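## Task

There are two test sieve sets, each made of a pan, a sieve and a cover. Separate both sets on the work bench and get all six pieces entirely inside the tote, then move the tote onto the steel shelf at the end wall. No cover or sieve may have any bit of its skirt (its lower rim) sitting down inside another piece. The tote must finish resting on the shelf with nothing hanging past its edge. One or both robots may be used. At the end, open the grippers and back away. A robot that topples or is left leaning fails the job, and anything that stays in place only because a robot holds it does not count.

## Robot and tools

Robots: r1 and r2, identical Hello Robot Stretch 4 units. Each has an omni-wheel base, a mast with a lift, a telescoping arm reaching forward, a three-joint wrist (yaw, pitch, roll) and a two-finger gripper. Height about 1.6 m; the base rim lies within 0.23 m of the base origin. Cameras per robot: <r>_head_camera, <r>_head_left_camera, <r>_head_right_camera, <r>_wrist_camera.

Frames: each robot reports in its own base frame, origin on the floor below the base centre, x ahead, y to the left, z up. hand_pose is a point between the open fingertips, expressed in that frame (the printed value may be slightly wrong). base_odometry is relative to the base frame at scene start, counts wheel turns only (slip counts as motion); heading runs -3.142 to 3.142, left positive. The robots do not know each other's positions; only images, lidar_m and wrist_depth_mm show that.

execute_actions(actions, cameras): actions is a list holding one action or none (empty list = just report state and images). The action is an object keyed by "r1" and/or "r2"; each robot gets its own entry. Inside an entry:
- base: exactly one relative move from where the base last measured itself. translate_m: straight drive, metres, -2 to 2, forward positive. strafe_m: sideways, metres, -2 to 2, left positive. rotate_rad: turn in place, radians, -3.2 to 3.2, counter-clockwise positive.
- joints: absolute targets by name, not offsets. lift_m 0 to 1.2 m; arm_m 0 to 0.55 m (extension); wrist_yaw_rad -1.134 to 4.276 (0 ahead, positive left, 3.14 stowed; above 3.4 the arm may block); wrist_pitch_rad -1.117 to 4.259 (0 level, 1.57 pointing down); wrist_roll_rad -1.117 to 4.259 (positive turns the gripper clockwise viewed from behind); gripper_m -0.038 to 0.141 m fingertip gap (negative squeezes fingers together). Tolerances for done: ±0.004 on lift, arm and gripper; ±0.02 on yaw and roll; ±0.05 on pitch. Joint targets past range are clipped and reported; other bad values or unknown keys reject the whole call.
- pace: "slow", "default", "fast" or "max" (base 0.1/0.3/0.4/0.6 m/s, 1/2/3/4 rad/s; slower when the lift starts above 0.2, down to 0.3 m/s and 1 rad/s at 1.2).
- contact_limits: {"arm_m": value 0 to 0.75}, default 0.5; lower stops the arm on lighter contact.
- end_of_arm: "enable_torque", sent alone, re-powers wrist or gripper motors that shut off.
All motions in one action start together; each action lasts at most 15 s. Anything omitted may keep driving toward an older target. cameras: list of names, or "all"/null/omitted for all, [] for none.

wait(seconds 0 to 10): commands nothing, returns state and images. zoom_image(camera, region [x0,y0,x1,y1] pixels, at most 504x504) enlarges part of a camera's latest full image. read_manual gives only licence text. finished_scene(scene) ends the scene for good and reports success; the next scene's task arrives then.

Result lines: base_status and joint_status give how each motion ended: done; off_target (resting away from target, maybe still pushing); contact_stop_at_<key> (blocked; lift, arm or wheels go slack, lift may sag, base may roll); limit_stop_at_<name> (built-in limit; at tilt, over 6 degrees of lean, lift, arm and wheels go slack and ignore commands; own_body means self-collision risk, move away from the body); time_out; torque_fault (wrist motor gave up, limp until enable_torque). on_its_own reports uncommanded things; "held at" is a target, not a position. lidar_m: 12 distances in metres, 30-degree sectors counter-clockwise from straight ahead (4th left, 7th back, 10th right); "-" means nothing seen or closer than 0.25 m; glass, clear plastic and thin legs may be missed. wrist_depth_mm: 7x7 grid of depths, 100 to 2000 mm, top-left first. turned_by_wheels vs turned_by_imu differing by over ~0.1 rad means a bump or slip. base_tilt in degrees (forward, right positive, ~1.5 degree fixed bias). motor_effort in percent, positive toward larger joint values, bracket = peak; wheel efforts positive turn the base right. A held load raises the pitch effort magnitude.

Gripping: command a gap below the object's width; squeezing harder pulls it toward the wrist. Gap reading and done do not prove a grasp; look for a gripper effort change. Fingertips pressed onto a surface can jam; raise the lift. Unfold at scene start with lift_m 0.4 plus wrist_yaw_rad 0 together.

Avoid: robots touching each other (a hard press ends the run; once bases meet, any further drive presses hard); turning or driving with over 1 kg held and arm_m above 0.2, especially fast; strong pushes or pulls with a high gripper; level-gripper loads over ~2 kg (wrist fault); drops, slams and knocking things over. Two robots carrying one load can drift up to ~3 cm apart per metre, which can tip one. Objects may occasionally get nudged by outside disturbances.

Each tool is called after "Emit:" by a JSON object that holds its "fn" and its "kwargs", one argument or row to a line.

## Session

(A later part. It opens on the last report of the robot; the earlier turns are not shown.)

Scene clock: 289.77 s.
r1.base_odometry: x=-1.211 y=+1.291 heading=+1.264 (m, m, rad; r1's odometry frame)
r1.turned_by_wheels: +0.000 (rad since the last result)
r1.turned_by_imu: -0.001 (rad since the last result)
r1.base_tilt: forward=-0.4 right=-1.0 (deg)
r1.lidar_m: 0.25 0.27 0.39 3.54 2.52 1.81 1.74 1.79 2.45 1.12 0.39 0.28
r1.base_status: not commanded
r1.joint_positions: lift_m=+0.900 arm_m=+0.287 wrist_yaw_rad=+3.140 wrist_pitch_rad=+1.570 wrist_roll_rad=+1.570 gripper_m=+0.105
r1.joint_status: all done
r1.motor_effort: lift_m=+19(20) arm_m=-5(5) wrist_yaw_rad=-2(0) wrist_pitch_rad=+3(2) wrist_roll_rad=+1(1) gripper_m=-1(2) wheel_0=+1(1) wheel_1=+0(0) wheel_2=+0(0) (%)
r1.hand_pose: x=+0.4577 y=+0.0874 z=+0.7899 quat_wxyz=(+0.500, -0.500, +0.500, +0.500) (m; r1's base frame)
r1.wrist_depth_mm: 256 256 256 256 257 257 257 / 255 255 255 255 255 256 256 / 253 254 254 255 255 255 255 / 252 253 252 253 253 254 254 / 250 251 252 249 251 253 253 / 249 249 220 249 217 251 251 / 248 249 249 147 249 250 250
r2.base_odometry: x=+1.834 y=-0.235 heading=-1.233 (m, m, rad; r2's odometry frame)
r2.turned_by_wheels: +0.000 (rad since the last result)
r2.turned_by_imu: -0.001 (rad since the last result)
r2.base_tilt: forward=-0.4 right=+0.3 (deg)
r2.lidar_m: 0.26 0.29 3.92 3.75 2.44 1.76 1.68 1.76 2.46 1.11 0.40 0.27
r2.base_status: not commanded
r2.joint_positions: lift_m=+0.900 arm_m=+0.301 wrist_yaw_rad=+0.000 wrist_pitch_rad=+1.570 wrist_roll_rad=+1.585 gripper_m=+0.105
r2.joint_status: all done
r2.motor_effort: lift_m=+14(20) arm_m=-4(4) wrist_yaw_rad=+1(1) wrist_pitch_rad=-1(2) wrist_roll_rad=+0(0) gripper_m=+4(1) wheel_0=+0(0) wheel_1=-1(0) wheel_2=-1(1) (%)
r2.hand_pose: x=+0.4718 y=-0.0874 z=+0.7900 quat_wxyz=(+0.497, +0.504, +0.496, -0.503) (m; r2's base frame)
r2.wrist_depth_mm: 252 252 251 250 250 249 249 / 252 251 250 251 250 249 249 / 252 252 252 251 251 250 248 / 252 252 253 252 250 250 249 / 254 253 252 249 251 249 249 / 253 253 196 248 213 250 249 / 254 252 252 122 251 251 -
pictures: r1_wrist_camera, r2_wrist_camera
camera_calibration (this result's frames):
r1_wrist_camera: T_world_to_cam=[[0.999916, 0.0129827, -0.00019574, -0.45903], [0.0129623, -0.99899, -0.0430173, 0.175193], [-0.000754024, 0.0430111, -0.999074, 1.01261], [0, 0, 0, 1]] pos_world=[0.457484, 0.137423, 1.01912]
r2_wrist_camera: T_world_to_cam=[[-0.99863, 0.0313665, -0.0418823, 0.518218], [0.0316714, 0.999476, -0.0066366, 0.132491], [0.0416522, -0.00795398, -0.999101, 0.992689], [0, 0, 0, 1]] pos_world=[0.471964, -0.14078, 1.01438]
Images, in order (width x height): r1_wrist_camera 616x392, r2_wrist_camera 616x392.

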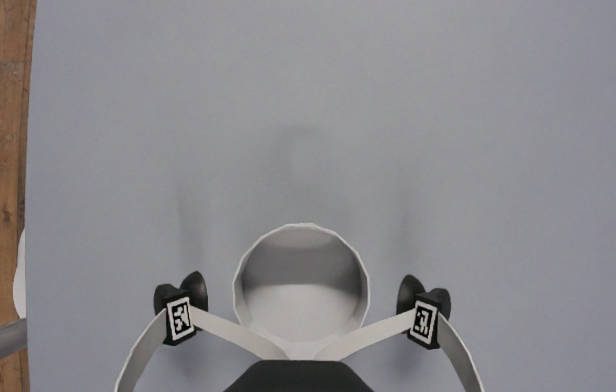

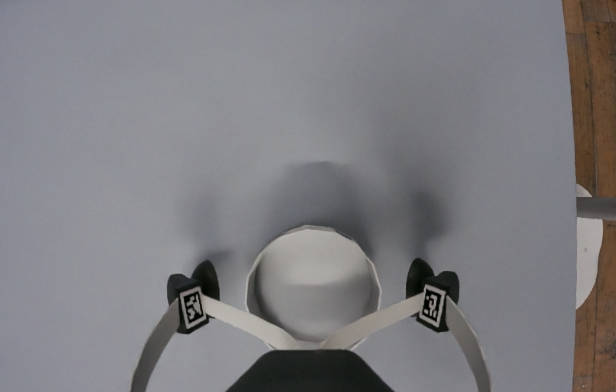

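Emit:
{"fn": "execute_actions", "kwargs": {
  "actions": [
    {"r1": {"joints": {"gripper_m": 0.062, "lift_m": 0.901}}, "r2": {"joints": {"gripper_m": 0.062, "lift_m": 0.904}}}
  ],
  "cameras": ["r1_wrist_camera", "r2_wrist_camera"]
}}

Scene clock: 297.33 s.
r1.base_odometry: x=-1.211 y=+1.291 heading=+1.264 (m, m, rad; r1's odometry frame)
r1.turned_by_wheels: +0.000 (rad since the last result)
r1.turned_by_imu: -0.001 (rad since the last result)
r1.base_tilt: forward=-0.4 right=-1.0 (deg)
r1.lidar_m: 0.25 0.27 0.38 3.53 2.50 1.81 1.72 1.77 2.45 1.13 0.40 0.29
r1.base_status: not commanded
r1.joint_positions: lift_m=+0.901 arm_m=+0.287 wrist_yaw_rad=+3.140 wrist_pitch_rad=+1.570 wrist_roll_rad=+1.570 gripper_m=+0.062
r1.joint_status: all done
r1.motor_effort: lift_m=+23(27) arm_m=-5(5) wrist_yaw_rad=+0(0) wrist_pitch_rad=+2(3) wrist_roll_rad=+0(2) gripper_m=-8(8) wheel_0=+2(1) wheel_1=+0(0) wheel_2=+0(0) (%)
r1.hand_pose: x=+0.4577 y=+0.0874 z=+0.7905 quat_wxyz=(+0.500, -0.500, +0.500, +0.500) (m; r1's base frame)
r1.wrist_depth_mm: 257 257 257 256 257 258 258 / 254 254 256 255 256 257 257 / 254 254 254 254 255 255 255 / 253 253 253 254 254 254 254 / 251 251 252 250 253 252 253 / 249 250 213 248 213 251 252 / 249 248 248 221 249 250 251
r2.base_odometry: x=+1.834 y=-0.235 heading=-1.233 (m, m, rad; r2's odometry frame)
r2.turned_by_wheels: +0.000 (rad since the last result)
r2.turned_by_imu: -0.001 (rad since the last result)
r2.base_tilt: forward=-0.5 right=+0.3 (deg)
r2.lidar_m: 0.25 0.28 3.89 3.76 2.40 1.77 1.69 1.75 2.44 1.14 0.38 0.28
r2.base_status: not commanded
r2.joint_positions: lift_m=+0.904 arm_m=+0.301 wrist_yaw_rad=+0.000 wrist_pitch_rad=+1.570 wrist_roll_rad=+1.585 gripper_m=+0.062
r2.joint_status: all done
r2.motor_effort: lift_m=+22(23) arm_m=-4(4) wrist_yaw_rad=+1(2) wrist_pitch_rad=+0(0) wrist_roll_rad=+0(1) gripper_m=-8(7) wheel_0=+0(0) wheel_1=+0(1) wheel_2=-1(1) (%)
r2.hand_pose: x=+0.4718 y=-0.0874 z=+0.7934 quat_wxyz=(+0.497, +0.504, +0.496, -0.503) (m; r2's base frame)
r2.wrist_depth_mm: 257 254 255 254 254 253 253 / 255 255 254 254 253 252 252 / 256 254 254 254 253 253 253 / 256 255 254 255 255 253 253 / 257 256 256 253 252 254 252 / 256 255 197 253 193 254 253 / 257 257 256 122 254 254 254
pictures: r1_wrist_camera, r2_wrist_camera
camera_calibration (this result's frames):
r1_wrist_camera: T_world_to_cam=[[0.999916, 0.0129823, -0.000207779, -0.459016], [0.0129613, -0.99899, -0.0430174, 0.175219], [-0.000766033, 0.0430111, -0.999074, 1.0132], [0, 0, 0, 1]] pos_world=[0.457482, 0.137423, 1.0197]
r2_wrist_camera: T_world_to_cam=[[-0.99863, 0.0313667, -0.0418823, 0.518359], [0.0316716, 0.999476, -0.0066366, 0.132513], [0.0416522, -0.00795399, -0.999101, 0.996067], [0, 0, 0, 1]] pos_world=[0.471963, -0.14078, 1.01776]
Images, in order (width x height): r1_wrist_camera 616x392, r2_wrist_camera 616x392.

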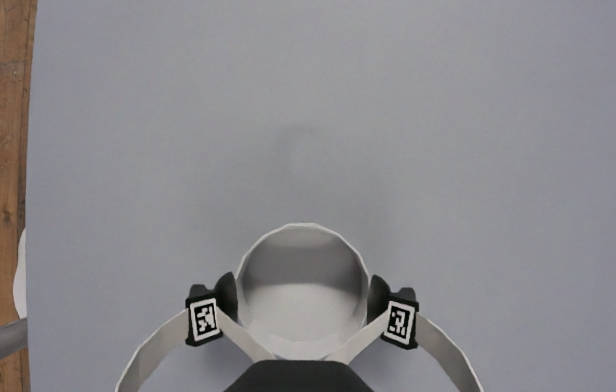

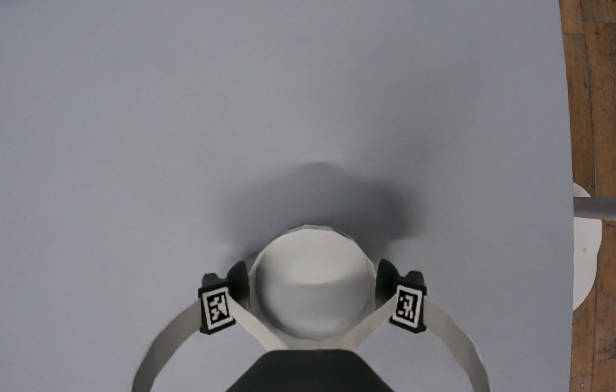

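Emit:
{"fn": "execute_actions", "kwargs": {
  "actions": [
    {"r1": {"joints": {"gripper_m": 0.04, "lift_m": 0.895}}, "r2": {"joints": {"gripper_m": 0.04, "lift_m": 0.896}}}
  ],
  "cameras": ["r1_wrist_camera", "r2_wrist_camera"]
}}

Scene clock: 301.73 s.
r1.base_odometry: x=-1.211 y=+1.291 heading=+1.264 (m, m, rad; r1's odometry frame)
r1.turned_by_wheels: +0.000 (rad since the last result)
r1.turned_by_imu: -0.001 (rad since the last result)
r1.base_tilt: forward=-0.4 right=-1.0 (deg)
r1.lidar_m: 0.26 0.29 0.39 3.54 2.49 1.82 1.74 1.80 2.45 1.13 0.38 0.28
r1.base_status: not commanded
r1.joint_positions: lift_m=+0.895 arm_m=+0.287 wrist_yaw_rad=+3.140 wrist_pitch_rad=+1.570 wrist_roll_rad=+1.570 gripper_m=+0.041
r1.joint_status: all done
r1.motor_effort: lift_m=+19(21) arm_m=-5(5) wrist_yaw_rad=-2(2) wrist_pitch_rad=+4(6) wrist_roll_rad=+2(1) gripper_m=-22(22) wheel_0=+2(1) wheel_1=+0(0) wheel_2=+0(0) (%)
r1.hand_pose: x=+0.4576 y=+0.0874 z=+0.7849 quat_wxyz=(+0.500, -0.500, +0.500, +0.500) (m; r1's base frame)
r1.wrist_depth_mm: 251 251 252 251 251 252 253 / 250 249 250 250 251 250 251 / 248 248 249 249 250 249 250 / 246 248 248 248 247 248 249 / 246 245 246 242 247 247 247 / 244 244 211 240 213 246 246 / 243 242 244 222 243 244 244
r2.base_odometry: x=+1.834 y=-0.235 heading=-1.233 (m, m, rad; r2's odometry frame)
r2.turned_by_wheels: +0.000 (rad since the last result)
r2.turned_by_imu: -0.001 (rad since the last result)
r2.base_tilt: forward=-0.5 right=+0.3 (deg)
r2.lidar_m: 0.26 0.28 3.91 3.77 2.41 1.76 1.68 1.76 2.45 1.10 0.41 0.28
r2.base_status: not commanded
r2.joint_positions: lift_m=+0.896 arm_m=+0.301 wrist_yaw_rad=+0.000 wrist_pitch_rad=+1.570 wrist_roll_rad=+1.585 gripper_m=+0.040
r2.joint_status: all done
r2.motor_effort: lift_m=+14(18) arm_m=-4(4) wrist_yaw_rad=+2(2) wrist_pitch_rad=-2(4) wrist_roll_rad=-1(0) gripper_m=-21(21) wheel_0=+0(0) wheel_1=-1(1) wheel_2=-1(1) (%)
r2.hand_pose: x=+0.4718 y=-0.0874 z=+0.7860 quat_wxyz=(+0.497, +0.504, +0.496, -0.503) (m; r2's base frame)
r2.wrist_depth_mm: 248 249 247 246 245 245 245 / 249 248 248 247 246 244 246 / 249 247 248 246 245 245 246 / 249 247 247 248 247 246 245 / 249 248 249 243 246 246 245 / 250 249 191 244 192 246 246 / 251 248 248 168 246 246 -
pictures: r1_wrist_camera, r2_wrist_camera
camera_calibration (this result's frames):
r1_wrist_camera: T_world_to_cam=[[0.999915, 0.0130108, -0.000495639, -0.458691], [0.0129774, -0.99899, -0.0430216, 0.174976], [-0.00105488, 0.0430115, -0.999074, 1.00775], [0, 0, 0, 1]] pos_world=[0.457445, 0.137423, 1.01411]
r2_wrist_camera: T_world_to_cam=[[-0.998634, 0.031617, -0.0416108, 0.517771], [0.0319203, 0.999468, -0.00664513, 0.132356], [0.0413786, -0.00796428, -0.999112, 0.988833], [0, 0, 0, 1]] pos_world=[0.471923, -0.14078, 1.01038]
Images, in order (width x height): r1_wrist_camera 616x392, r2_wrist_camera 616x392.

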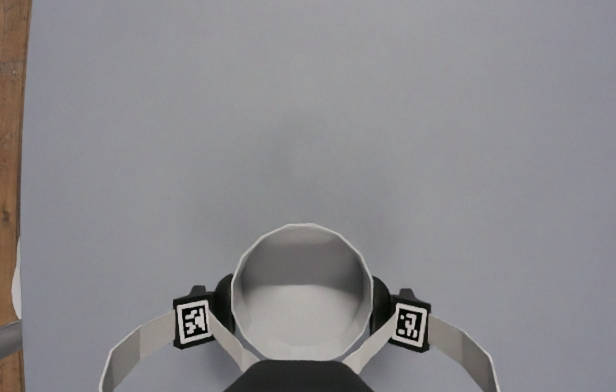

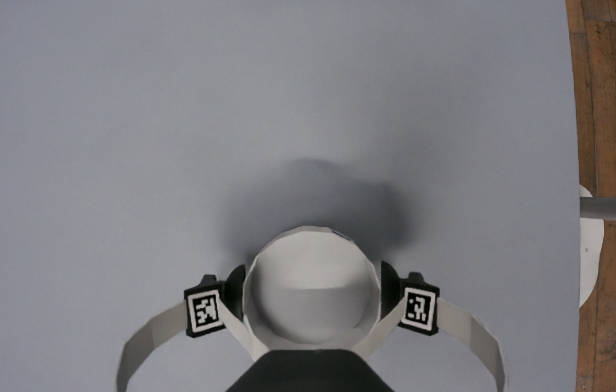

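Emit:
{"fn": "execute_actions", "kwargs": {
  "actions": [
    {"r1": {"base": {"strafe_m": -0.443}, "joints": {"lift_m": 1.02, "arm_m": 0.399}}, "r2": {"base": {"strafe_m": -0.466}, "joints": {"lift_m": 1.02, "arm_m": 0.391}}}
  ],
  "cameras": ["r1_wrist_camera", "r2_wrist_camera", "r1_head_camera"]
}}

Scene clock: 311.37 s.
r1.base_odometry: x=-0.789 y=+1.157 heading=+1.263 (m, m, rad; r1's odometry frame)
r1.turned_by_wheels: +0.000 (rad since the last result)
r1.turned_by_imu: -0.002 (rad since the last result)
r1.base_tilt: forward=-0.3 right=-1.0 (deg)
r1.lidar_m: 0.26 0.28 0.36 3.98 2.47 1.81 1.73 1.80 2.46 4.35 0.38 0.29
r1.base_status: done
r1.joint_positions: lift_m=+1.020 arm_m=+0.398 wrist_yaw_rad=+3.140 wrist_pitch_rad=+1.570 wrist_roll_rad=+1.570 gripper_m=+0.041
r1.joint_status: all done
r1.motor_effort: lift_m=+23(25) arm_m=+6(5) wrist_yaw_rad=-1(2) wrist_pitch_rad=+2(3) wrist_roll_rad=+1(0) gripper_m=-22(23) wheel_0=-1(8) wheel_1=-1(12) wheel_2=+0(6) (%)
r1.hand_pose: x=+0.5689 y=+0.0874 z=+0.9095 quat_wxyz=(+0.500, -0.500, +0.500, +0.500) (m; r1's base frame)
r1.wrist_depth_mm: 375 377 375 377 375 379 377 / 373 375 373 375 375 375 375 / 370 370 373 370 373 375 373 / 368 368 307 366 366 349 366 / 368 368 364 241 368 349 366 / 366 366 211 240 213 364 364 / 364 277 297 222 362 342 366
r2.base_odometry: x=+1.395 y=-0.389 heading=-1.233 (m, m, rad; r2's odometry frame)
r2.turned_by_wheels: +0.000 (rad since the last result)
r2.turned_by_imu: -0.001 (rad since the last result)
r2.base_tilt: forward=-0.4 right=+0.3 (deg)
r2.lidar_m: 0.26 0.28 0.39 4.22 2.40 1.76 1.69 1.76 2.42 4.06 0.39 0.27
r2.base_status: done
r2.joint_positions: lift_m=+1.020 arm_m=+0.390 wrist_yaw_rad=+0.000 wrist_pitch_rad=+1.570 wrist_roll_rad=+1.585 gripper_m=+0.040
r2.joint_status: all done
r2.motor_effort: lift_m=+22(22) arm_m=+4(5) wrist_yaw_rad=+1(2) wrist_pitch_rad=-1(2) wrist_roll_rad=+0(0) gripper_m=-19(19) wheel_0=-2(8) wheel_1=+2(8) wheel_2=-1(2) (%)
r2.hand_pose: x=+0.5614 y=-0.0874 z=+0.9094 quat_wxyz=(+0.497, +0.504, +0.496, -0.503) (m; r2's base frame)
r2.wrist_depth_mm: 373 325 281 282 279 366 366 / 243 334 364 347 342 368 366 / 190 345 366 351 366 368 366 / 370 370 368 368 366 368 366 / 370 353 366 244 332 366 370 / 364 351 193 245 193 368 366 / 298 283 282 169 282 324 366
pictures: r1_head_camera, r1_wrist_camera, r2_wrist_camera
camera_calibration (this result's frames):
r1_wrist_camera: T_world_to_cam=[[0.999917, 0.0129066, -0.000103362, -0.570223], [0.0128902, -0.998991, -0.0430159, 0.178935], [-0.000658446, 0.043011, -0.999074, 1.13208], [0, 0, 0, 1]] pos_world=[0.568615, 0.137423, 1.13867]
r2_wrist_camera: T_world_to_cam=[[-0.99862, 0.0314889, -0.0420416, 0.612763], [0.0317949, 0.999472, -0.00663143, 0.130373], [0.0418106, -0.00795898, -0.999094, 1.1081], [0, 0, 0, 1]] pos_world=[0.561441, -0.14078, 1.13372]
Images, in order (width x height): r1_head_camera 420x560, r1_wrist_camera 616x392, r2_wrist_camera 616x392.

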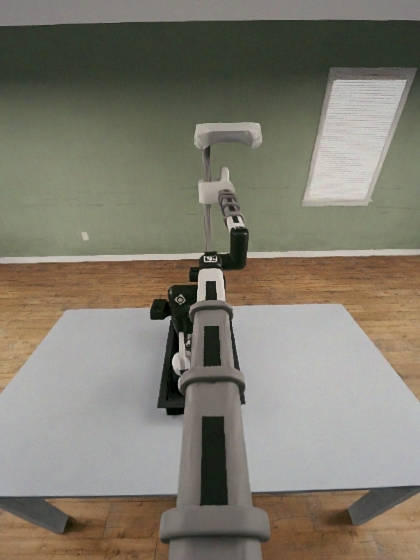

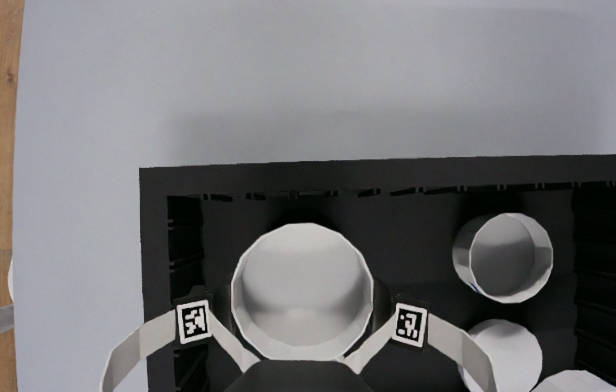

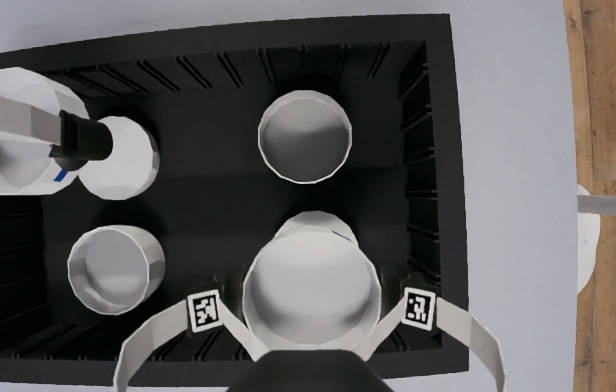

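Emit:
{"fn": "execute_actions", "kwargs": {
  "actions": [
    {"r1": {"joints": {"lift_m": 0.924}}, "r2": {"joints": {"lift_m": 0.925}}}
  ],
  "cameras": ["r1_wrist_camera", "r2_wrist_camera"]
}}

Scene clock: 338.20 s.
r1.base_odometry: x=-0.789 y=+1.157 heading=+1.263 (m, m, rad; r1's odometry frame)
r1.turned_by_wheels: +0.000 (rad since the last result)
r1.turned_by_imu: -0.001 (rad since the last result)
r1.base_tilt: forward=-0.4 right=-1.0 (deg)
r1.lidar_m: 0.26 0.28 0.35 3.98 2.46 1.81 1.73 1.79 2.44 4.36 0.38 0.28
r1.base_status: not commanded
r1.joint_positions: lift_m=+0.924 arm_m=+0.398 wrist_yaw_rad=+3.140 wrist_pitch_rad=+1.570 wrist_roll_rad=+1.570 gripper_m=+0.041
r1.joint_status: all done
r1.motor_effort: lift_m=+18(23) arm_m=+5(5) wrist_yaw_rad=-1(0) wrist_pitch_rad=+2(2) wrist_roll_rad=+1(1) gripper_m=-23(23) wheel_0=-1(1) wheel_1=-1(1) wheel_2=+0(0) (%)
r1.hand_pose: x=+0.5689 y=+0.0874 z=+0.8139 quat_wxyz=(+0.500, -0.500, +0.500, +0.500) (m; r1's base frame)
r1.wrist_depth_mm: 279 278 279 279 281 281 281 / 277 278 278 278 278 279 279 / 276 277 189 189 189 190 190 / 274 192 272 273 274 272 254 / 272 220 271 242 272 273 255 / 271 199 211 240 212 271 254 / 271 185 270 223 268 270 270
r2.base_odometry: x=+1.395 y=-0.389 heading=-1.233 (m, m, rad; r2's odometry frame)
r2.turned_by_wheels: +0.000 (rad since the last result)
r2.turned_by_imu: -0.001 (rad since the last result)
r2.base_tilt: forward=-0.4 right=+0.3 (deg)
r2.lidar_m: 0.25 0.28 0.39 4.22 2.44 1.76 1.68 1.76 2.45 4.08 0.40 0.28
r2.base_status: not commanded
r2.joint_positions: lift_m=+0.925 arm_m=+0.390 wrist_yaw_rad=+0.000 wrist_pitch_rad=+1.570 wrist_roll_rad=+1.585 gripper_m=+0.040
r2.joint_status: all done
r2.motor_effort: lift_m=+14(21) arm_m=+4(4) wrist_yaw_rad=+1(2) wrist_pitch_rad=-1(1) wrist_roll_rad=+0(0) gripper_m=-19(19) wheel_0=-2(2) wheel_1=+1(1) wheel_2=-1(1) (%)
r2.hand_pose: x=+0.5614 y=-0.0874 z=+0.8150 quat_wxyz=(+0.497, +0.504, +0.496, -0.503) (m; r2's base frame)
r2.wrist_depth_mm: 226 236 249 251 257 191 273 / 244 273 273 255 272 190 273 / 189 273 273 254 272 194 274 / 254 273 274 274 272 200 273 / 257 273 273 243 273 203 274 / 257 273 192 244 193 186 274 / 272 264 274 169 256 187 274
pictures: r1_wrist_camera, r2_wrist_camera
camera_calibration (this result's frames):
r1_wrist_camera: T_world_to_cam=[[0.999917, 0.0129067, -0.000103481, -0.570237], [0.0128903, -0.998991, -0.0430159, 0.174822], [-0.000658571, 0.043011, -0.999074, 1.03655], [0, 0, 0, 1]] pos_world=[0.568619, 0.137423, 1.04306]
r2_wrist_camera: T_world_to_cam=[[-0.99862, 0.0314887, -0.0420416, 0.608798], [0.0317948, 0.999472, -0.00663143, 0.129747], [0.0418106, -0.00795898, -0.999094, 1.0138], [0, 0, 0, 1]] pos_world=[0.561445, -0.14078, 1.03933]
Images, in order (width x height): r1_wrist_camera 616x392, r2_wrist_camera 616x392.

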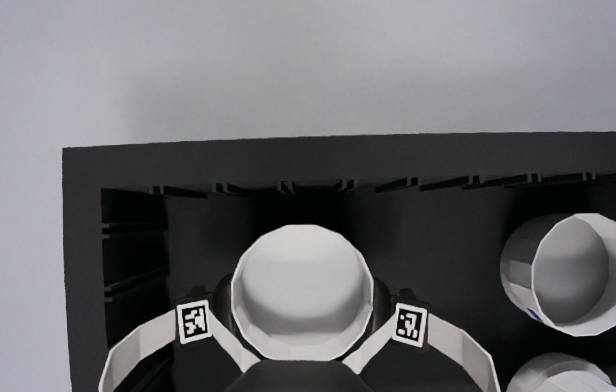

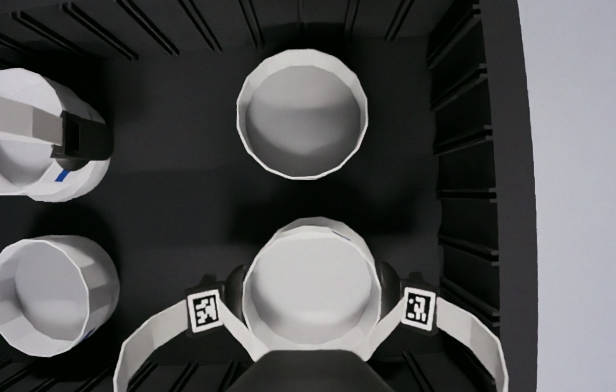

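Emit:
{"fn": "execute_actions", "kwargs": {
  "actions": [
    {"r1": {"joints": {"gripper_m": 0.09}}, "r2": {"joints": {"gripper_m": 0.09}}}
  ],
  "cameras": ["r1_wrist_camera", "r2_wrist_camera"]
}}

Scene clock: 348.03 s.
r1.base_odometry: x=-0.789 y=+1.157 heading=+1.263 (m, m, rad; r1's odometry frame)
r1.turned_by_wheels: +0.000 (rad since the last result)
r1.turned_by_imu: -0.001 (rad since the last result)
r1.base_tilt: forward=-0.4 right=-1.0 (deg)
r1.lidar_m: 0.25 0.27 0.38 3.98 2.47 1.82 1.73 1.79 2.43 4.36 0.39 0.28
r1.base_status: not commanded
r1.joint_positions: lift_m=+0.924 arm_m=+0.398 wrist_yaw_rad=+3.140 wrist_pitch_rad=+1.570 wrist_roll_rad=+1.570 gripper_m=+0.090
r1.joint_status: all done
r1.motor_effort: lift_m=+19(19) arm_m=+5(5) wrist_yaw_rad=-2(2) wrist_pitch_rad=+2(3) wrist_roll_rad=+2(1) gripper_m=-3(24) wheel_0=-1(1) wheel_1=-1(1) wheel_2=+0(0) (%)
r1.hand_pose: x=+0.5688 y=+0.0874 z=+0.8139 quat_wxyz=(+0.500, -0.500, +0.500, +0.500) (m; r1's base frame)
r1.wrist_depth_mm: 281 281 281 281 281 281 282 / 278 278 278 279 279 279 279 / 277 277 189 189 190 190 190 / 274 193 273 272 274 273 255 / 273 220 271 249 272 273 255 / 272 201 213 248 213 271 255 / 271 185 268 146 270 270 270
r2.base_odometry: x=+1.395 y=-0.389 heading=-1.234 (m, m, rad; r2's odometry frame)
r2.turned_by_wheels: +0.000 (rad since the last result)
r2.turned_by_imu: -0.001 (rad since the last result)
r2.base_tilt: forward=-0.4 right=+0.3 (deg)
r2.lidar_m: 0.26 0.30 0.40 4.23 2.42 1.75 1.69 1.77 2.45 4.07 0.39 0.28
r2.base_status: not commanded
r2.joint_positions: lift_m=+0.925 arm_m=+0.390 wrist_yaw_rad=+0.000 wrist_pitch_rad=+1.570 wrist_roll_rad=+1.585 gripper_m=+0.090
r2.joint_status: all done
r2.motor_effort: lift_m=+14(14) arm_m=+4(4) wrist_yaw_rad=+1(1) wrist_pitch_rad=-1(2) wrist_roll_rad=+0(0) gripper_m=-2(21) wheel_0=-2(2) wheel_1=+1(2) wheel_2=-1(1) (%)
r2.hand_pose: x=+0.5613 y=-0.0874 z=+0.8150 quat_wxyz=(+0.497, +0.504, +0.496, -0.503) (m; r2's base frame)
r2.wrist_depth_mm: 229 235 249 251 258 191 273 / 251 274 272 255 272 191 274 / 185 274 272 254 272 195 273 / 254 276 274 272 274 201 274 / 257 276 273 249 273 203 273 / 258 276 199 250 198 191 274 / 264 271 276 125 268 187 274
pictures: r1_wrist_camera, r2_wrist_camera
camera_calibration (this result's frames):
r1_wrist_camera: T_world_to_cam=[[0.999917, 0.0129067, -0.000358801, -0.569959], [0.0128793, -0.998991, -0.0430196, 0.174833], [-0.00091368, 0.0430114, -0.999074, 1.0367], [0, 0, 0, 1]] pos_world=[0.568607, 0.137423, 1.04306]
r2_wrist_camera: T_world_to_cam=[[-0.998626, 0.031489, -0.0418833, 0.60863], [0.031794, 0.999472, -0.00663646, 0.129753], [0.0416522, -0.00795898, -0.9991, 1.01389], [0, 0, 0, 1]] pos_world=[0.561437, -0.14078, 1.03933]
Images, in order (width x height): r1_wrist_camera 616x392, r2_wrist_camera 616x392.

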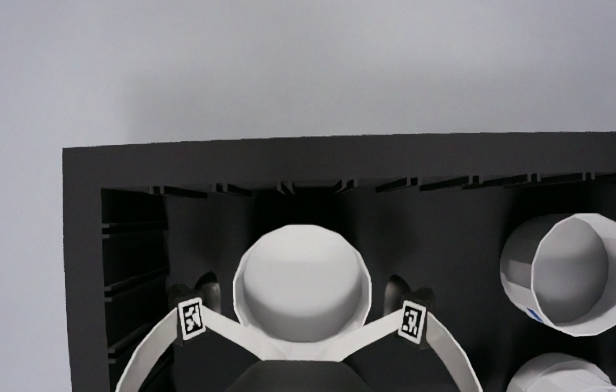

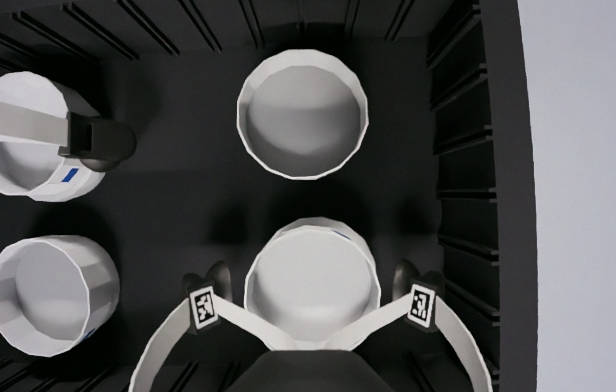

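Emit:
{"fn": "execute_actions", "kwargs": {
  "actions": [
    {"r1": {"joints": {"lift_m": 0.995}, "pace": "fast"}, "r2": {"joints": {"lift_m": 0.995}, "pace": "fast"}}
  ],
  "cameras": []
}}

Emit:
{"fn": "execute_actions", "kwargs": {
  "actions": [
    {"r1": {"base": {"strafe_m": -0.054}, "joints": {"arm_m": 0.29, "gripper_m": 0.058}}, "r2": {"base": {"strafe_m": -0.054}, "joints": {"arm_m": 0.287, "gripper_m": 0.058}}}
  ],
  "cameras": ["r1_wrist_camera", "r2_wrist_camera", "r1_head_camera"]
}}

Scene clock: 375.43 s.
r1.base_odometry: x=-0.789 y=+1.157 heading=+1.263 (m, m, rad; r1's odometry frame)
r1.turned_by_wheels: +0.000 (rad since the last result)
r1.turned_by_imu: -0.001 (rad since the last result)
r1.base_tilt: forward=-0.4 right=-1.0 (deg)
r1.lidar_m: 0.25 0.27 0.38 3.97 2.50 1.81 1.73 1.81 2.45 4.36 0.39 0.28
r1.base_status: not commanded
r1.joint_positions: lift_m=+0.995 arm_m=+0.398 wrist_yaw_rad=+3.140 wrist_pitch_rad=+1.570 wrist_roll_rad=+1.570 gripper_m=+0.090
r1.joint_status: all done
r1.motor_effort: lift_m=+23(26) arm_m=+5(5) wrist_yaw_rad=-1(0) wrist_pitch_rad=+3(2) wrist_roll_rad=+0(1) gripper_m=-3(2) wheel_0=-1(1) wheel_1=-1(1) wheel_2=+0(0) (%)
r1.hand_pose: x=+0.5688 y=+0.0874 z=+0.8846 quat_wxyz=(+0.500, -0.500, +0.500, +0.500) (m; r1's base frame)
r1.wrist_depth_mm: 349 349 351 351 351 353 353 / 349 349 349 349 349 351 351 / 347 347 347 349 349 349 349 / 345 287 301 342 343 343 343 / 342 276 342 319 343 325 324 / 340 256 213 317 213 340 340 / 340 264 340 146 340 306 315
r2.base_odometry: x=+1.395 y=-0.389 heading=-1.234 (m, m, rad; r2's odometry frame)
r2.turned_by_wheels: +0.000 (rad since the last result)
r2.turned_by_imu: -0.001 (rad since the last result)
r2.base_tilt: forward=-0.5 right=+0.3 (deg)
r2.lidar_m: 0.25 0.27 0.37 4.24 2.42 1.78 1.69 1.77 2.42 4.07 0.39 0.26
r2.base_status: not commanded
r2.joint_positions: lift_m=+0.995 arm_m=+0.390 wrist_yaw_rad=+0.000 wrist_pitch_rad=+1.570 wrist_roll_rad=+1.585 gripper_m=+0.090
r2.joint_status: all done
r2.motor_effort: lift_m=+21(18) arm_m=+4(4) wrist_yaw_rad=+1(1) wrist_pitch_rad=-1(0) wrist_roll_rad=-1(0) gripper_m=-4(4) wheel_0=-2(2) wheel_1=+1(1) wheel_2=-1(1) (%)
r2.hand_pose: x=+0.5613 y=-0.0874 z=+0.8844 quat_wxyz=(+0.497, +0.504, +0.496, -0.503) (m; r2's base frame)
r2.wrist_depth_mm: 258 257 257 258 259 343 343 / 303 329 342 325 343 343 342 / 185 312 343 325 342 343 342 / 347 343 342 345 342 347 345 / 345 327 343 319 343 343 342 / 347 327 198 319 198 345 343 / 298 273 293 124 274 307 342
pictures: none
No camera images: the call's "cameras" was empty. Leave "cameras" out to get every camera's image.

Scene clock: 376.77 s.
r1.base_odometry: x=-0.737 y=+1.141 heading=+1.263 (m, m, rad; r1's odometry frame)
r1.turned_by_wheels: +0.000 (rad since the last result)
r1.turned_by_imu: +0.000 (rad since the last result)
r1.base_tilt: forward=-0.4 right=-1.0 (deg)
r1.lidar_m: 0.26 0.28 0.38 4.03 2.49 1.82 1.73 1.78 2.46 4.30 0.39 0.27
r1.base_status: done
r1.joint_positions: lift_m=+0.995 arm_m=+0.291 wrist_yaw_rad=+3.140 wrist_pitch_rad=+1.570 wrist_roll_rad=+1.570 gripper_m=+0.058
r1.joint_status: all done
r1.motor_effort: lift_m=+23(23) arm_m=-5(5) wrist_yaw_rad=-2(1) wrist_pitch_rad=+2(2) wrist_roll_rad=+1(1) gripper_m=-3(4) wheel_0=+1(8) wheel_1=-1(9) wheel_2=+0(2) (%)
r1.hand_pose: x=+0.4617 y=+0.0874 z=+0.8846 quat_wxyz=(+0.500, -0.500, +0.500, +0.500) (m; r1's base frame)
r1.wrist_depth_mm: 1098 351 349 351 353 353 353 / 1098 349 349 349 263 262 262 / 1078 347 347 272 324 324 343 / 1078 345 345 345 320 320 343 / 878 343 343 342 342 343 342 / 866 342 211 340 213 342 342 / 1060 340 340 146 322 340 340
r2.base_odometry: x=+1.344 y=-0.407 heading=-1.233 (m, m, rad; r2's odometry frame)
r2.turned_by_wheels: +0.000 (rad since the last result)
r2.turned_by_imu: +0.000 (rad since the last result)
r2.base_tilt: forward=-0.5 right=+0.3 (deg)
r2.lidar_m: 0.26 0.27 0.38 4.27 2.43 1.77 1.68 1.76 2.46 4.01 0.40 0.26
r2.base_status: done
r2.joint_positions: lift_m=+0.995 arm_m=+0.288 wrist_yaw_rad=+0.000 wrist_pitch_rad=+1.570 wrist_roll_rad=+1.585 gripper_m=+0.058
r2.joint_status: all done
r2.motor_effort: lift_m=+21(21) arm_m=-5(3) wrist_yaw_rad=+1(1) wrist_pitch_rad=+0(1) wrist_roll_rad=+0(1) gripper_m=-2(3) wheel_0=+0(8) wheel_1=+1(6) wheel_2=-1(4) (%)
r2.hand_pose: x=+0.4589 y=-0.0874 z=+0.8844 quat_wxyz=(+0.497, +0.504, +0.496, -0.503) (m; r2's base frame)
r2.wrist_depth_mm: 345 347 347 345 343 343 1098 / 347 345 257 347 343 345 1078 / 306 320 343 342 345 343 1098 / 345 343 325 345 345 343 904 / 345 343 343 342 345 345 891 / 345 343 200 345 193 345 1098 / 347 347 320 124 345 343 1118
pictures: r1_head_camera, r1_wrist_camera, r2_wrist_camera
camera_calibration (this result's frames):
r1_wrist_camera: T_world_to_cam=[[0.999917, 0.0129022, -0.000212904, -0.463005], [0.0128811, -0.998991, -0.0430175, 0.179249], [-0.000767709, 0.0430112, -0.999074, 1.10715], [0, 0, 0, 1]] pos_world=[0.461507, 0.137423, 1.11373]
r2_wrist_camera: T_world_to_cam=[[-0.998626, 0.0314556, -0.0419121, 0.509276], [0.0317608, 0.999473, -0.00663554, 0.133485], [0.0416813, -0.00795759, -0.999099, 1.08752], [0, 0, 0, 1]] pos_world=[0.459007, -0.14078, 1.10878]
Images, in order (width x height): r1_head_camera 420x560, r1_wrist_camera 616x392, r2_wrist_camera 616x392.

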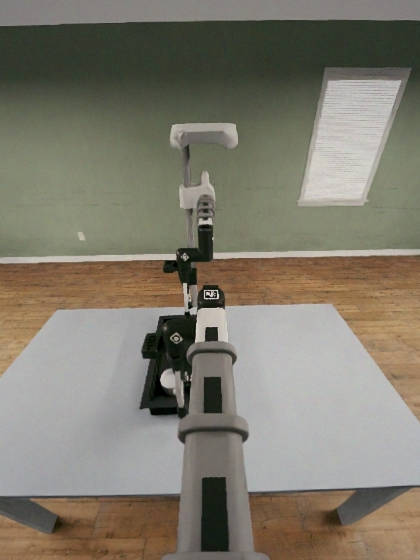

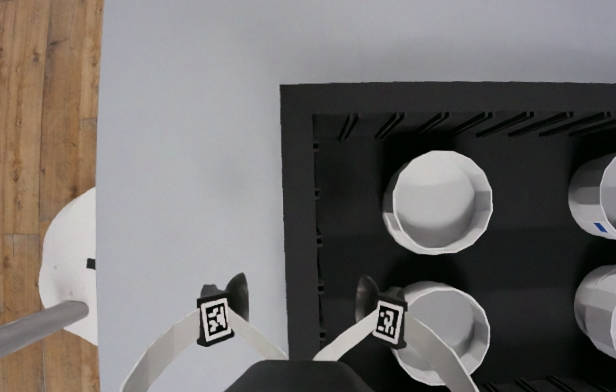

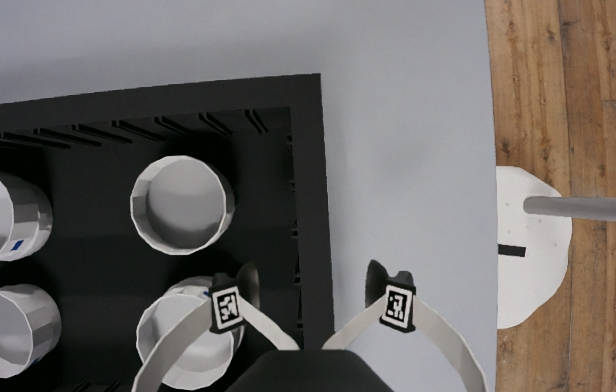

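Emit:
{"fn": "execute_actions", "kwargs": {
  "actions": [
    {"r1": {"joints": {"lift_m": 0.935}}, "r2": {"joints": {"lift_m": 0.935, "arm_m": 0.286}}}
  ],
  "cameras": ["r1_wrist_camera", "r2_wrist_camera"]
}}

Scene clock: 393.07 s.
r1.base_odometry: x=-0.737 y=+1.141 heading=+1.263 (m, m, rad; r1's odometry frame)
r1.turned_by_wheels: +0.000 (rad since the last result)
r1.turned_by_imu: -0.001 (rad since the last result)
r1.base_tilt: forward=-0.4 right=-0.9 (deg)
r1.lidar_m: 0.26 0.26 0.39 4.02 2.47 1.81 1.73 1.79 2.44 4.31 0.39 0.29
r1.base_status: not commanded
r1.joint_positions: lift_m=+0.935 arm_m=+0.291 wrist_yaw_rad=+3.140 wrist_pitch_rad=+1.570 wrist_roll_rad=+1.570 gripper_m=+0.058
r1.joint_status: all done
r1.motor_effort: lift_m=+18(21) arm_m=-5(5) wrist_yaw_rad=-1(1) wrist_pitch_rad=+3(2) wrist_roll_rad=+0(2) gripper_m=-3(5) wheel_0=+1(1) wheel_1=-1(1) wheel_2=+0(0) (%)
r1.hand_pose: x=+0.4617 y=+0.0874 z=+0.8249 quat_wxyz=(+0.500, -0.500, +0.500, +0.500) (m; r1's base frame)
r1.wrist_depth_mm: 1042 291 291 293 293 293 293 / 1025 290 289 202 202 203 204 / 1042 289 287 272 286 267 286 / 286 286 287 285 286 262 286 / 286 286 286 283 282 260 283 / 715 283 211 198 213 277 283 / 668 282 282 147 263 263 281
r2.base_odometry: x=+1.344 y=-0.407 heading=-1.233 (m, m, rad; r2's odometry frame)
r2.turned_by_wheels: +0.000 (rad since the last result)
r2.turned_by_imu: -0.001 (rad since the last result)
r2.base_tilt: forward=-0.4 right=+0.3 (deg)
r2.lidar_m: 0.26 0.26 0.37 4.28 2.44 1.78 1.68 1.76 2.43 4.00 0.39 0.27
r2.base_status: not commanded
r2.joint_positions: lift_m=+0.935 arm_m=+0.287 wrist_yaw_rad=+0.000 wrist_pitch_rad=+1.570 wrist_roll_rad=+1.585 gripper_m=+0.058
r2.joint_status: all done
r2.motor_effort: lift_m=+14(20) arm_m=-5(6) wrist_yaw_rad=+1(1) wrist_pitch_rad=-1(1) wrist_roll_rad=-1(0) gripper_m=-9(2) wheel_0=+1(1) wheel_1=+1(1) wheel_2=-1(1) (%)
r2.hand_pose: x=+0.4579 y=-0.0874 z=+0.8250 quat_wxyz=(+0.497, +0.504, +0.496, -0.503) (m; r2's base frame)
r2.wrist_depth_mm: 286 287 286 286 285 285 1025 / 199 198 198 197 286 285 1025 / 283 281 285 238 286 285 1025 / 285 267 283 285 286 286 831 / 285 267 285 198 286 285 820 / 286 285 200 198 194 287 854 / 287 262 262 124 287 286 1060
pictures: r1_wrist_camera, r2_wrist_camera
camera_calibration (this result's frames):
r1_wrist_camera: T_world_to_cam=[[0.999917, 0.0129025, -0.000212904, -0.463014], [0.0128814, -0.998991, -0.0430175, 0.176684], [-0.000767724, 0.0430112, -0.999074, 1.04757], [0, 0, 0, 1]] pos_world=[0.461504, 0.137423, 1.0541]
r2_wrist_camera: T_world_to_cam=[[-0.998626, 0.031456, -0.0419228, 0.505807], [0.0317612, 0.999473, -0.0066352, 0.133122], [0.041692, -0.0079576, -0.999099, 1.0282], [0, 0, 0, 1]] pos_world=[0.458015, -0.14078, 1.04937]
Images, in order (width x height): r1_wrist_camera 616x392, r2_wrist_camera 616x392.

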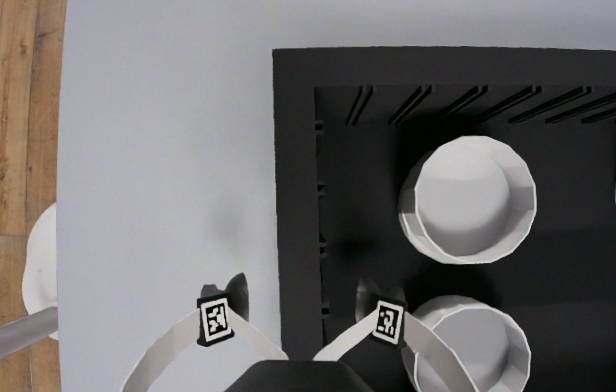

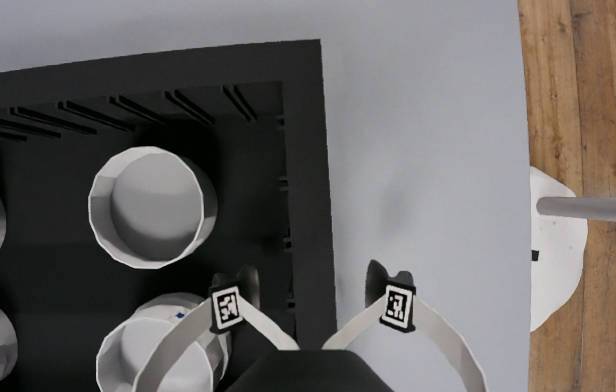

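Emit:
{"fn": "execute_actions", "kwargs": {
  "actions": [
    {"r1": {"joints": {"gripper_m": -0.015, "arm_m": 0.297}}, "r2": {"joints": {"gripper_m": -0.015, "arm_m": 0.293}}}
  ],
  "cameras": ["r1_wrist_camera", "r2_wrist_camera"]
}}

Scene clock: 397.53 s.
r1.base_odometry: x=-0.737 y=+1.141 heading=+1.263 (m, m, rad; r1's odometry frame)
r1.turned_by_wheels: +0.000 (rad since the last result)
r1.turned_by_imu: -0.001 (rad since the last result)
r1.base_tilt: forward=-0.4 right=-1.0 (deg)
r1.lidar_m: 0.26 0.28 0.38 4.05 2.47 1.80 1.73 1.79 2.46 4.29 0.40 0.28
r1.base_status: not commanded
r1.joint_positions: lift_m=+0.935 arm_m=+0.296 wrist_yaw_rad=+3.139 wrist_pitch_rad=+1.574 wrist_roll_rad=+1.570 gripper_m=-0.014
r1.joint_status: all done
r1.motor_effort: lift_m=+20(20) arm_m=+5(4) wrist_yaw_rad=+0(0) wrist_pitch_rad=-8(9) wrist_roll_rad=+0(1) gripper_m=-18(19) wheel_0=+1(1) wheel_1=-1(1) wheel_2=+0(0) (%)
r1.hand_pose: x=+0.4682 y=+0.0874 z=+0.8248 quat_wxyz=(+0.501, -0.501, +0.499, +0.499) (m; r1's base frame)
r1.wrist_depth_mm: 290 290 291 290 291 293 293 / 289 287 290 198 202 203 203 / 287 287 287 220 282 272 285 / 285 286 286 279 257 256 282 / 285 283 285 278 278 257 281 / 282 283 282 193 260 278 278 / 281 281 281 185 258 253 278
r2.base_odometry: x=+1.344 y=-0.407 heading=-1.233 (m, m, rad; r2's odometry frame)
r2.turned_by_wheels: +0.000 (rad since the last result)
r2.turned_by_imu: -0.001 (rad since the last result)
r2.base_tilt: forward=-0.5 right=+0.3 (deg)
r2.lidar_m: 0.26 0.27 0.39 4.27 2.43 1.75 1.68 1.77 2.47 3.96 0.39 0.29
r2.base_status: not commanded
r2.joint_positions: lift_m=+0.935 arm_m=+0.292 wrist_yaw_rad=+0.001 wrist_pitch_rad=+1.565 wrist_roll_rad=+1.585 gripper_m=-0.015
r2.joint_status: all done
r2.motor_effort: lift_m=+15(15) arm_m=+4(3) wrist_yaw_rad=-3(2) wrist_pitch_rad=+12(13) wrist_roll_rad=+0(0) gripper_m=-14(16) wheel_0=+1(0) wheel_1=+1(1) wheel_2=-1(1) (%)
r2.hand_pose: x=+0.4649 y=-0.0874 z=+0.8249 quat_wxyz=(+0.498, +0.505, +0.495, -0.502) (m; r2's base frame)
r2.wrist_depth_mm: 289 287 285 285 283 283 1042 / 194 193 195 192 282 282 1042 / 282 278 279 239 283 283 1042 / 281 263 260 279 285 283 820 / 283 262 278 193 285 283 820 / 282 281 186 193 185 283 842 / 283 238 257 124 285 285 1025
pictures: r1_wrist_camera, r2_wrist_camera
camera_calibration (this result's frames):
r1_wrist_camera: T_world_to_cam=[[0.999917, 0.0122697, 0.00392357, -0.472872], [0.012427, -0.999, -0.0429573, 0.176755], [0.00339257, 0.0430025, -0.999069, 1.04548], [0, 0, 0, 1]] pos_world=[0.467089, 0.137422, 1.05395]
r2_wrist_camera: T_world_to_cam=[[-0.998463, 0.0300879, -0.0465467, 0.516432], [0.0304221, 0.999516, -0.00648829, 0.133401], [0.0463289, -0.00789436, -0.998895, 1.02547], [0, 0, 0, 1]] pos_world=[0.464071, -0.140779, 1.04924]
Images, in order (width x height): r1_wrist_camera 616x392, r2_wrist_camera 616x392.

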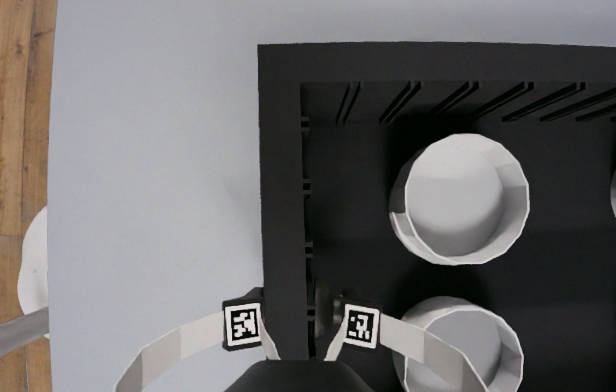

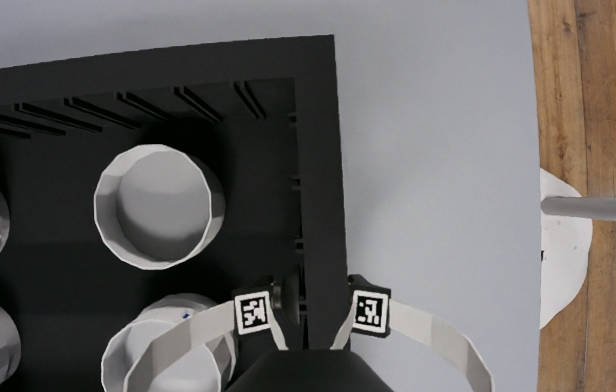

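Emit:
{"fn": "execute_actions", "kwargs": {
  "actions": [
    {"r1": {"joints": {"arm_m": 0.301, "lift_m": 1.0}, "pace": "slow"}, "r2": {"joints": {"arm_m": 0.297, "lift_m": 1.0}, "pace": "slow"}}
  ],
  "cameras": ["r1_wrist_camera", "r2_wrist_camera", "r1_head_left_camera"]
}}

Scene clock: 403.40 s.
r1.base_odometry: x=-0.737 y=+1.141 heading=+1.263 (m, m, rad; r1's odometry frame)
r1.turned_by_wheels: +0.000 (rad since the last result)
r1.turned_by_imu: -0.001 (rad since the last result)
r1.base_tilt: forward=-0.4 right=-1.0 (deg)
r1.lidar_m: 0.25 0.28 0.38 4.03 2.47 1.81 1.73 1.78 2.44 4.29 0.39 0.29
r1.base_status: not commanded
r1.joint_positions: lift_m=+1.000 arm_m=+0.300 wrist_yaw_rad=+3.140 wrist_pitch_rad=+1.571 wrist_roll_rad=+1.570 gripper_m=-0.014
r1.joint_status: all done
r1.motor_effort: lift_m=+26(27) arm_m=+6(8) wrist_yaw_rad=-1(1) wrist_pitch_rad=+1(10) wrist_roll_rad=+0(0) gripper_m=-18(18) wheel_0=+1(1) wheel_1=-1(1) wheel_2=+0(0) (%)
r1.hand_pose: x=+0.4709 y=+0.0874 z=+0.8893 quat_wxyz=(+0.500, -0.500, +0.500, +0.500) (m; r1's base frame)
r1.wrist_depth_mm: 1118 353 355 355 355 355 357 / 1098 353 353 197 202 203 202 / 1118 351 351 273 282 271 282 / 1098 349 349 281 257 257 282 / 878 347 349 278 278 256 279 / 878 345 192 193 259 277 278 / 1060 343 343 191 250 259 276
r2.base_odometry: x=+1.344 y=-0.407 heading=-1.233 (m, m, rad; r2's odometry frame)
r2.turned_by_wheels: +0.000 (rad since the last result)
r2.turned_by_imu: -0.001 (rad since the last result)
r2.base_tilt: forward=-0.5 right=+0.3 (deg)
r2.lidar_m: 0.26 0.27 0.40 4.28 2.43 1.77 1.69 1.78 2.43 4.01 0.39 0.29
r2.base_status: not commanded
r2.joint_positions: lift_m=+1.000 arm_m=+0.296 wrist_yaw_rad=+0.001 wrist_pitch_rad=+1.570 wrist_roll_rad=+1.585 gripper_m=-0.015
r2.joint_status: all done
r2.motor_effort: lift_m=+24(26) arm_m=+5(6) wrist_yaw_rad=+0(3) wrist_pitch_rad=+1(13) wrist_roll_rad=+0(0) gripper_m=-17(18) wheel_0=+1(1) wheel_1=+1(1) wheel_2=-1(0) (%)
r2.hand_pose: x=+0.4675 y=-0.0874 z=+0.8892 quat_wxyz=(+0.497, +0.504, +0.496, -0.503) (m; r2's base frame)
r2.wrist_depth_mm: 349 351 347 347 349 347 1098 / 194 193 195 193 347 349 1118 / 279 276 278 198 347 345 1118 / 282 262 260 192 349 349 891 / 281 263 279 193 347 347 904 / 281 281 186 193 185 349 1118 / 281 244 258 129 349 349 1098
pictures: r1_head_left_camera, r1_wrist_camera, r2_wrist_camera
camera_calibration (this result's frames):
r1_wrist_camera: T_world_to_cam=[[0.999915, 0.0130576, 0.000424799, -0.472783], [0.0130638, -0.998989, -0.0430083, 0.179241], [-0.000137216, 0.0430102, -0.999075, 1.11161], [0, 0, 0, 1]] pos_world=[0.470554, 0.137422, 1.11849]
r2_wrist_camera: T_world_to_cam=[[-0.998627, 0.0307443, -0.042412, 0.518407], [0.0310522, 0.999496, -0.00661976, 0.133564], [0.0421871, -0.00792766, -0.999078, 1.0917], [0, 0, 0, 1]] pos_world=[0.467492, -0.14078, 1.11357]
Images, in order (width x height): r1_head_left_camera 420x672, r1_wrist_camera 616x392, r2_wrist_camera 616x392.

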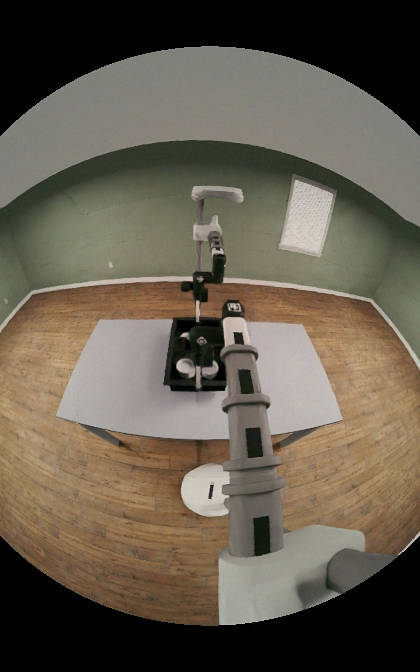

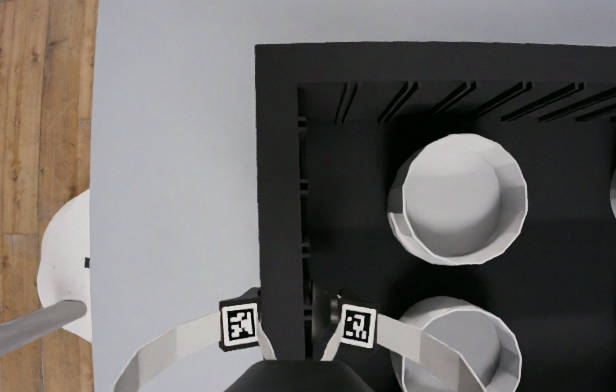

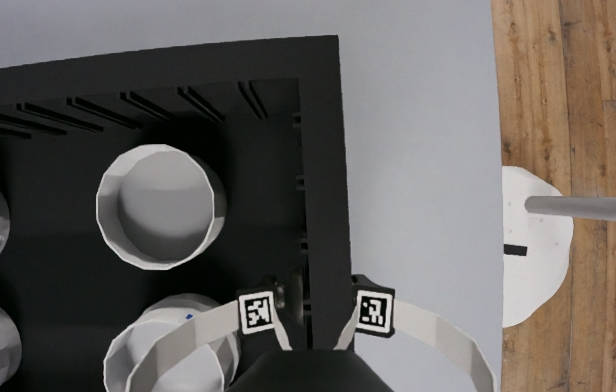

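Emit:
{"fn": "execute_actions", "kwargs": {
  "actions": [
    {"r1": {"base": {"strafe_m": 1.01}, "pace": "fast"}, "r2": {"base": {"strafe_m": -1.0}, "pace": "fast"}}
  ],
  "cameras": ["r1_wrist_camera", "r2_wrist_camera", "r1_head_left_camera"]
}}

Scene clock: 418.60 s.
r1.base_odometry: x=-1.700 y=+1.446 heading=+1.264 (m, m, rad; r1's odometry frame)
r1.turned_by_wheels: +0.000 (rad since the last result)
r1.turned_by_imu: +0.002 (rad since the last result)
r1.base_tilt: forward=-0.4 right=-1.0 (deg)
r1.lidar_m: 0.44 0.49 3.14 3.00 2.51 1.78 1.73 1.82 2.45 1.06 0.37 0.30
r1.base_status: done
r1.joint_positions: lift_m=+1.000 arm_m=+0.300 wrist_yaw_rad=+3.142 wrist_pitch_rad=+1.566 wrist_roll_rad=+1.570 gripper_m=-0.014
r1.joint_status: not commanded
r1.motor_effort: lift_m=+26(26) arm_m=+6(6) wrist_yaw_rad=-5(4) wrist_pitch_rad=+13(13) wrist_roll_rad=+2(1) gripper_m=-19(18) wheel_0=+3(8) wheel_1=+3(11) wheel_2=+0(11) (%)
r1.hand_pose: x=+0.4695 y=+0.0874 z=+0.8893 quat_wxyz=(+0.499, -0.499, +0.501, +0.501) (m; r1's base frame)
r1.wrist_depth_mm: 1118 1118 1118 1098 1098 1098 1118 / 1118 1138 1098 197 198 198 198 / 1098 1098 1118 258 281 264 282 / 1098 891 1098 281 257 257 281 / 891 891 1098 278 278 255 278 / 878 866 191 194 276 277 277 / 1078 878 904 192 179 258 276
r2.base_odometry: x=+0.400 y=-0.738 heading=-1.234 (m, m, rad; r2's odometry frame)
r2.turned_by_wheels: +0.000 (rad since the last result)
r2.turned_by_imu: +0.000 (rad since the last result)
r2.base_tilt: forward=-0.4 right=+0.3 (deg)
r2.lidar_m: 0.42 0.31 0.38 1.13 2.42 1.74 1.67 1.80 2.45 3.01 3.10 0.46
r2.base_status: done
r2.joint_positions: lift_m=+1.000 arm_m=+0.296 wrist_yaw_rad=-0.002 wrist_pitch_rad=+1.575 wrist_roll_rad=+1.585 gripper_m=-0.015
r2.joint_status: not commanded
r2.motor_effort: lift_m=+23(24) arm_m=+5(5) wrist_yaw_rad=+6(6) wrist_pitch_rad=-15(15) wrist_roll_rad=+0(0) gripper_m=-15(11) wheel_0=-2(10) wheel_1=+1(7) wheel_2=-3(5) (%)
r2.hand_pose: x=+0.4658 y=-0.0874 z=+0.8893 quat_wxyz=(+0.495, +0.503, +0.497, -0.505) (m; r2's base frame)
r2.wrist_depth_mm: 1098 1098 1098 647 1118 1078 1138 / 193 193 196 193 1118 1118 1118 / 279 281 279 242 1098 1118 1118 / 278 262 260 278 1098 904 891 / 279 262 279 210 1118 904 904 / 279 278 184 193 183 891 1098 / 279 246 256 126 1078 1078 1118
pictures: r1_head_left_camera, r1_wrist_camera, r2_wrist_camera
camera_calibration (this result's frames):
r1_wrist_camera: T_world_to_cam=[[0.999888, 0.0143838, -0.0041235, -0.46742], [0.014193, -0.998971, -0.0430736, 0.178786], [-0.00473882, 0.0430103, -0.999063, 1.11378], [0, 0, 0, 1]] pos_world=[0.470109, 0.137422, 1.11851]
r2_wrist_camera: T_world_to_cam=[[-0.998759, 0.0328613, -0.0374363, 0.512609], [0.0331373, 0.999428, -0.00677733, 0.132776], [0.0371921, -0.00800946, -0.999276, 1.09429], [0, 0, 0, 1]] pos_world=[0.466874, -0.14078, 1.11359]
Images, in order (width x height): r1_head_left_camera 420x672, r1_wrist_camera 616x392, r2_wrist_camera 616x392.

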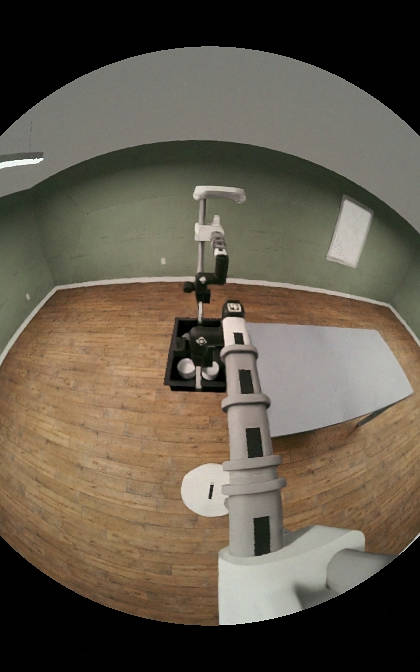

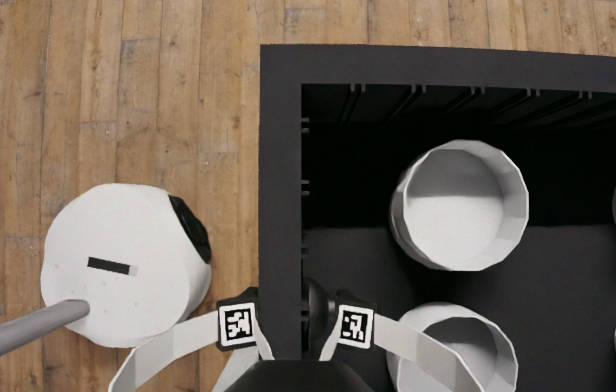

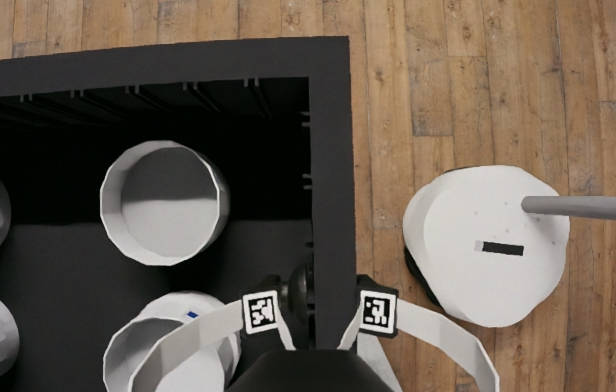

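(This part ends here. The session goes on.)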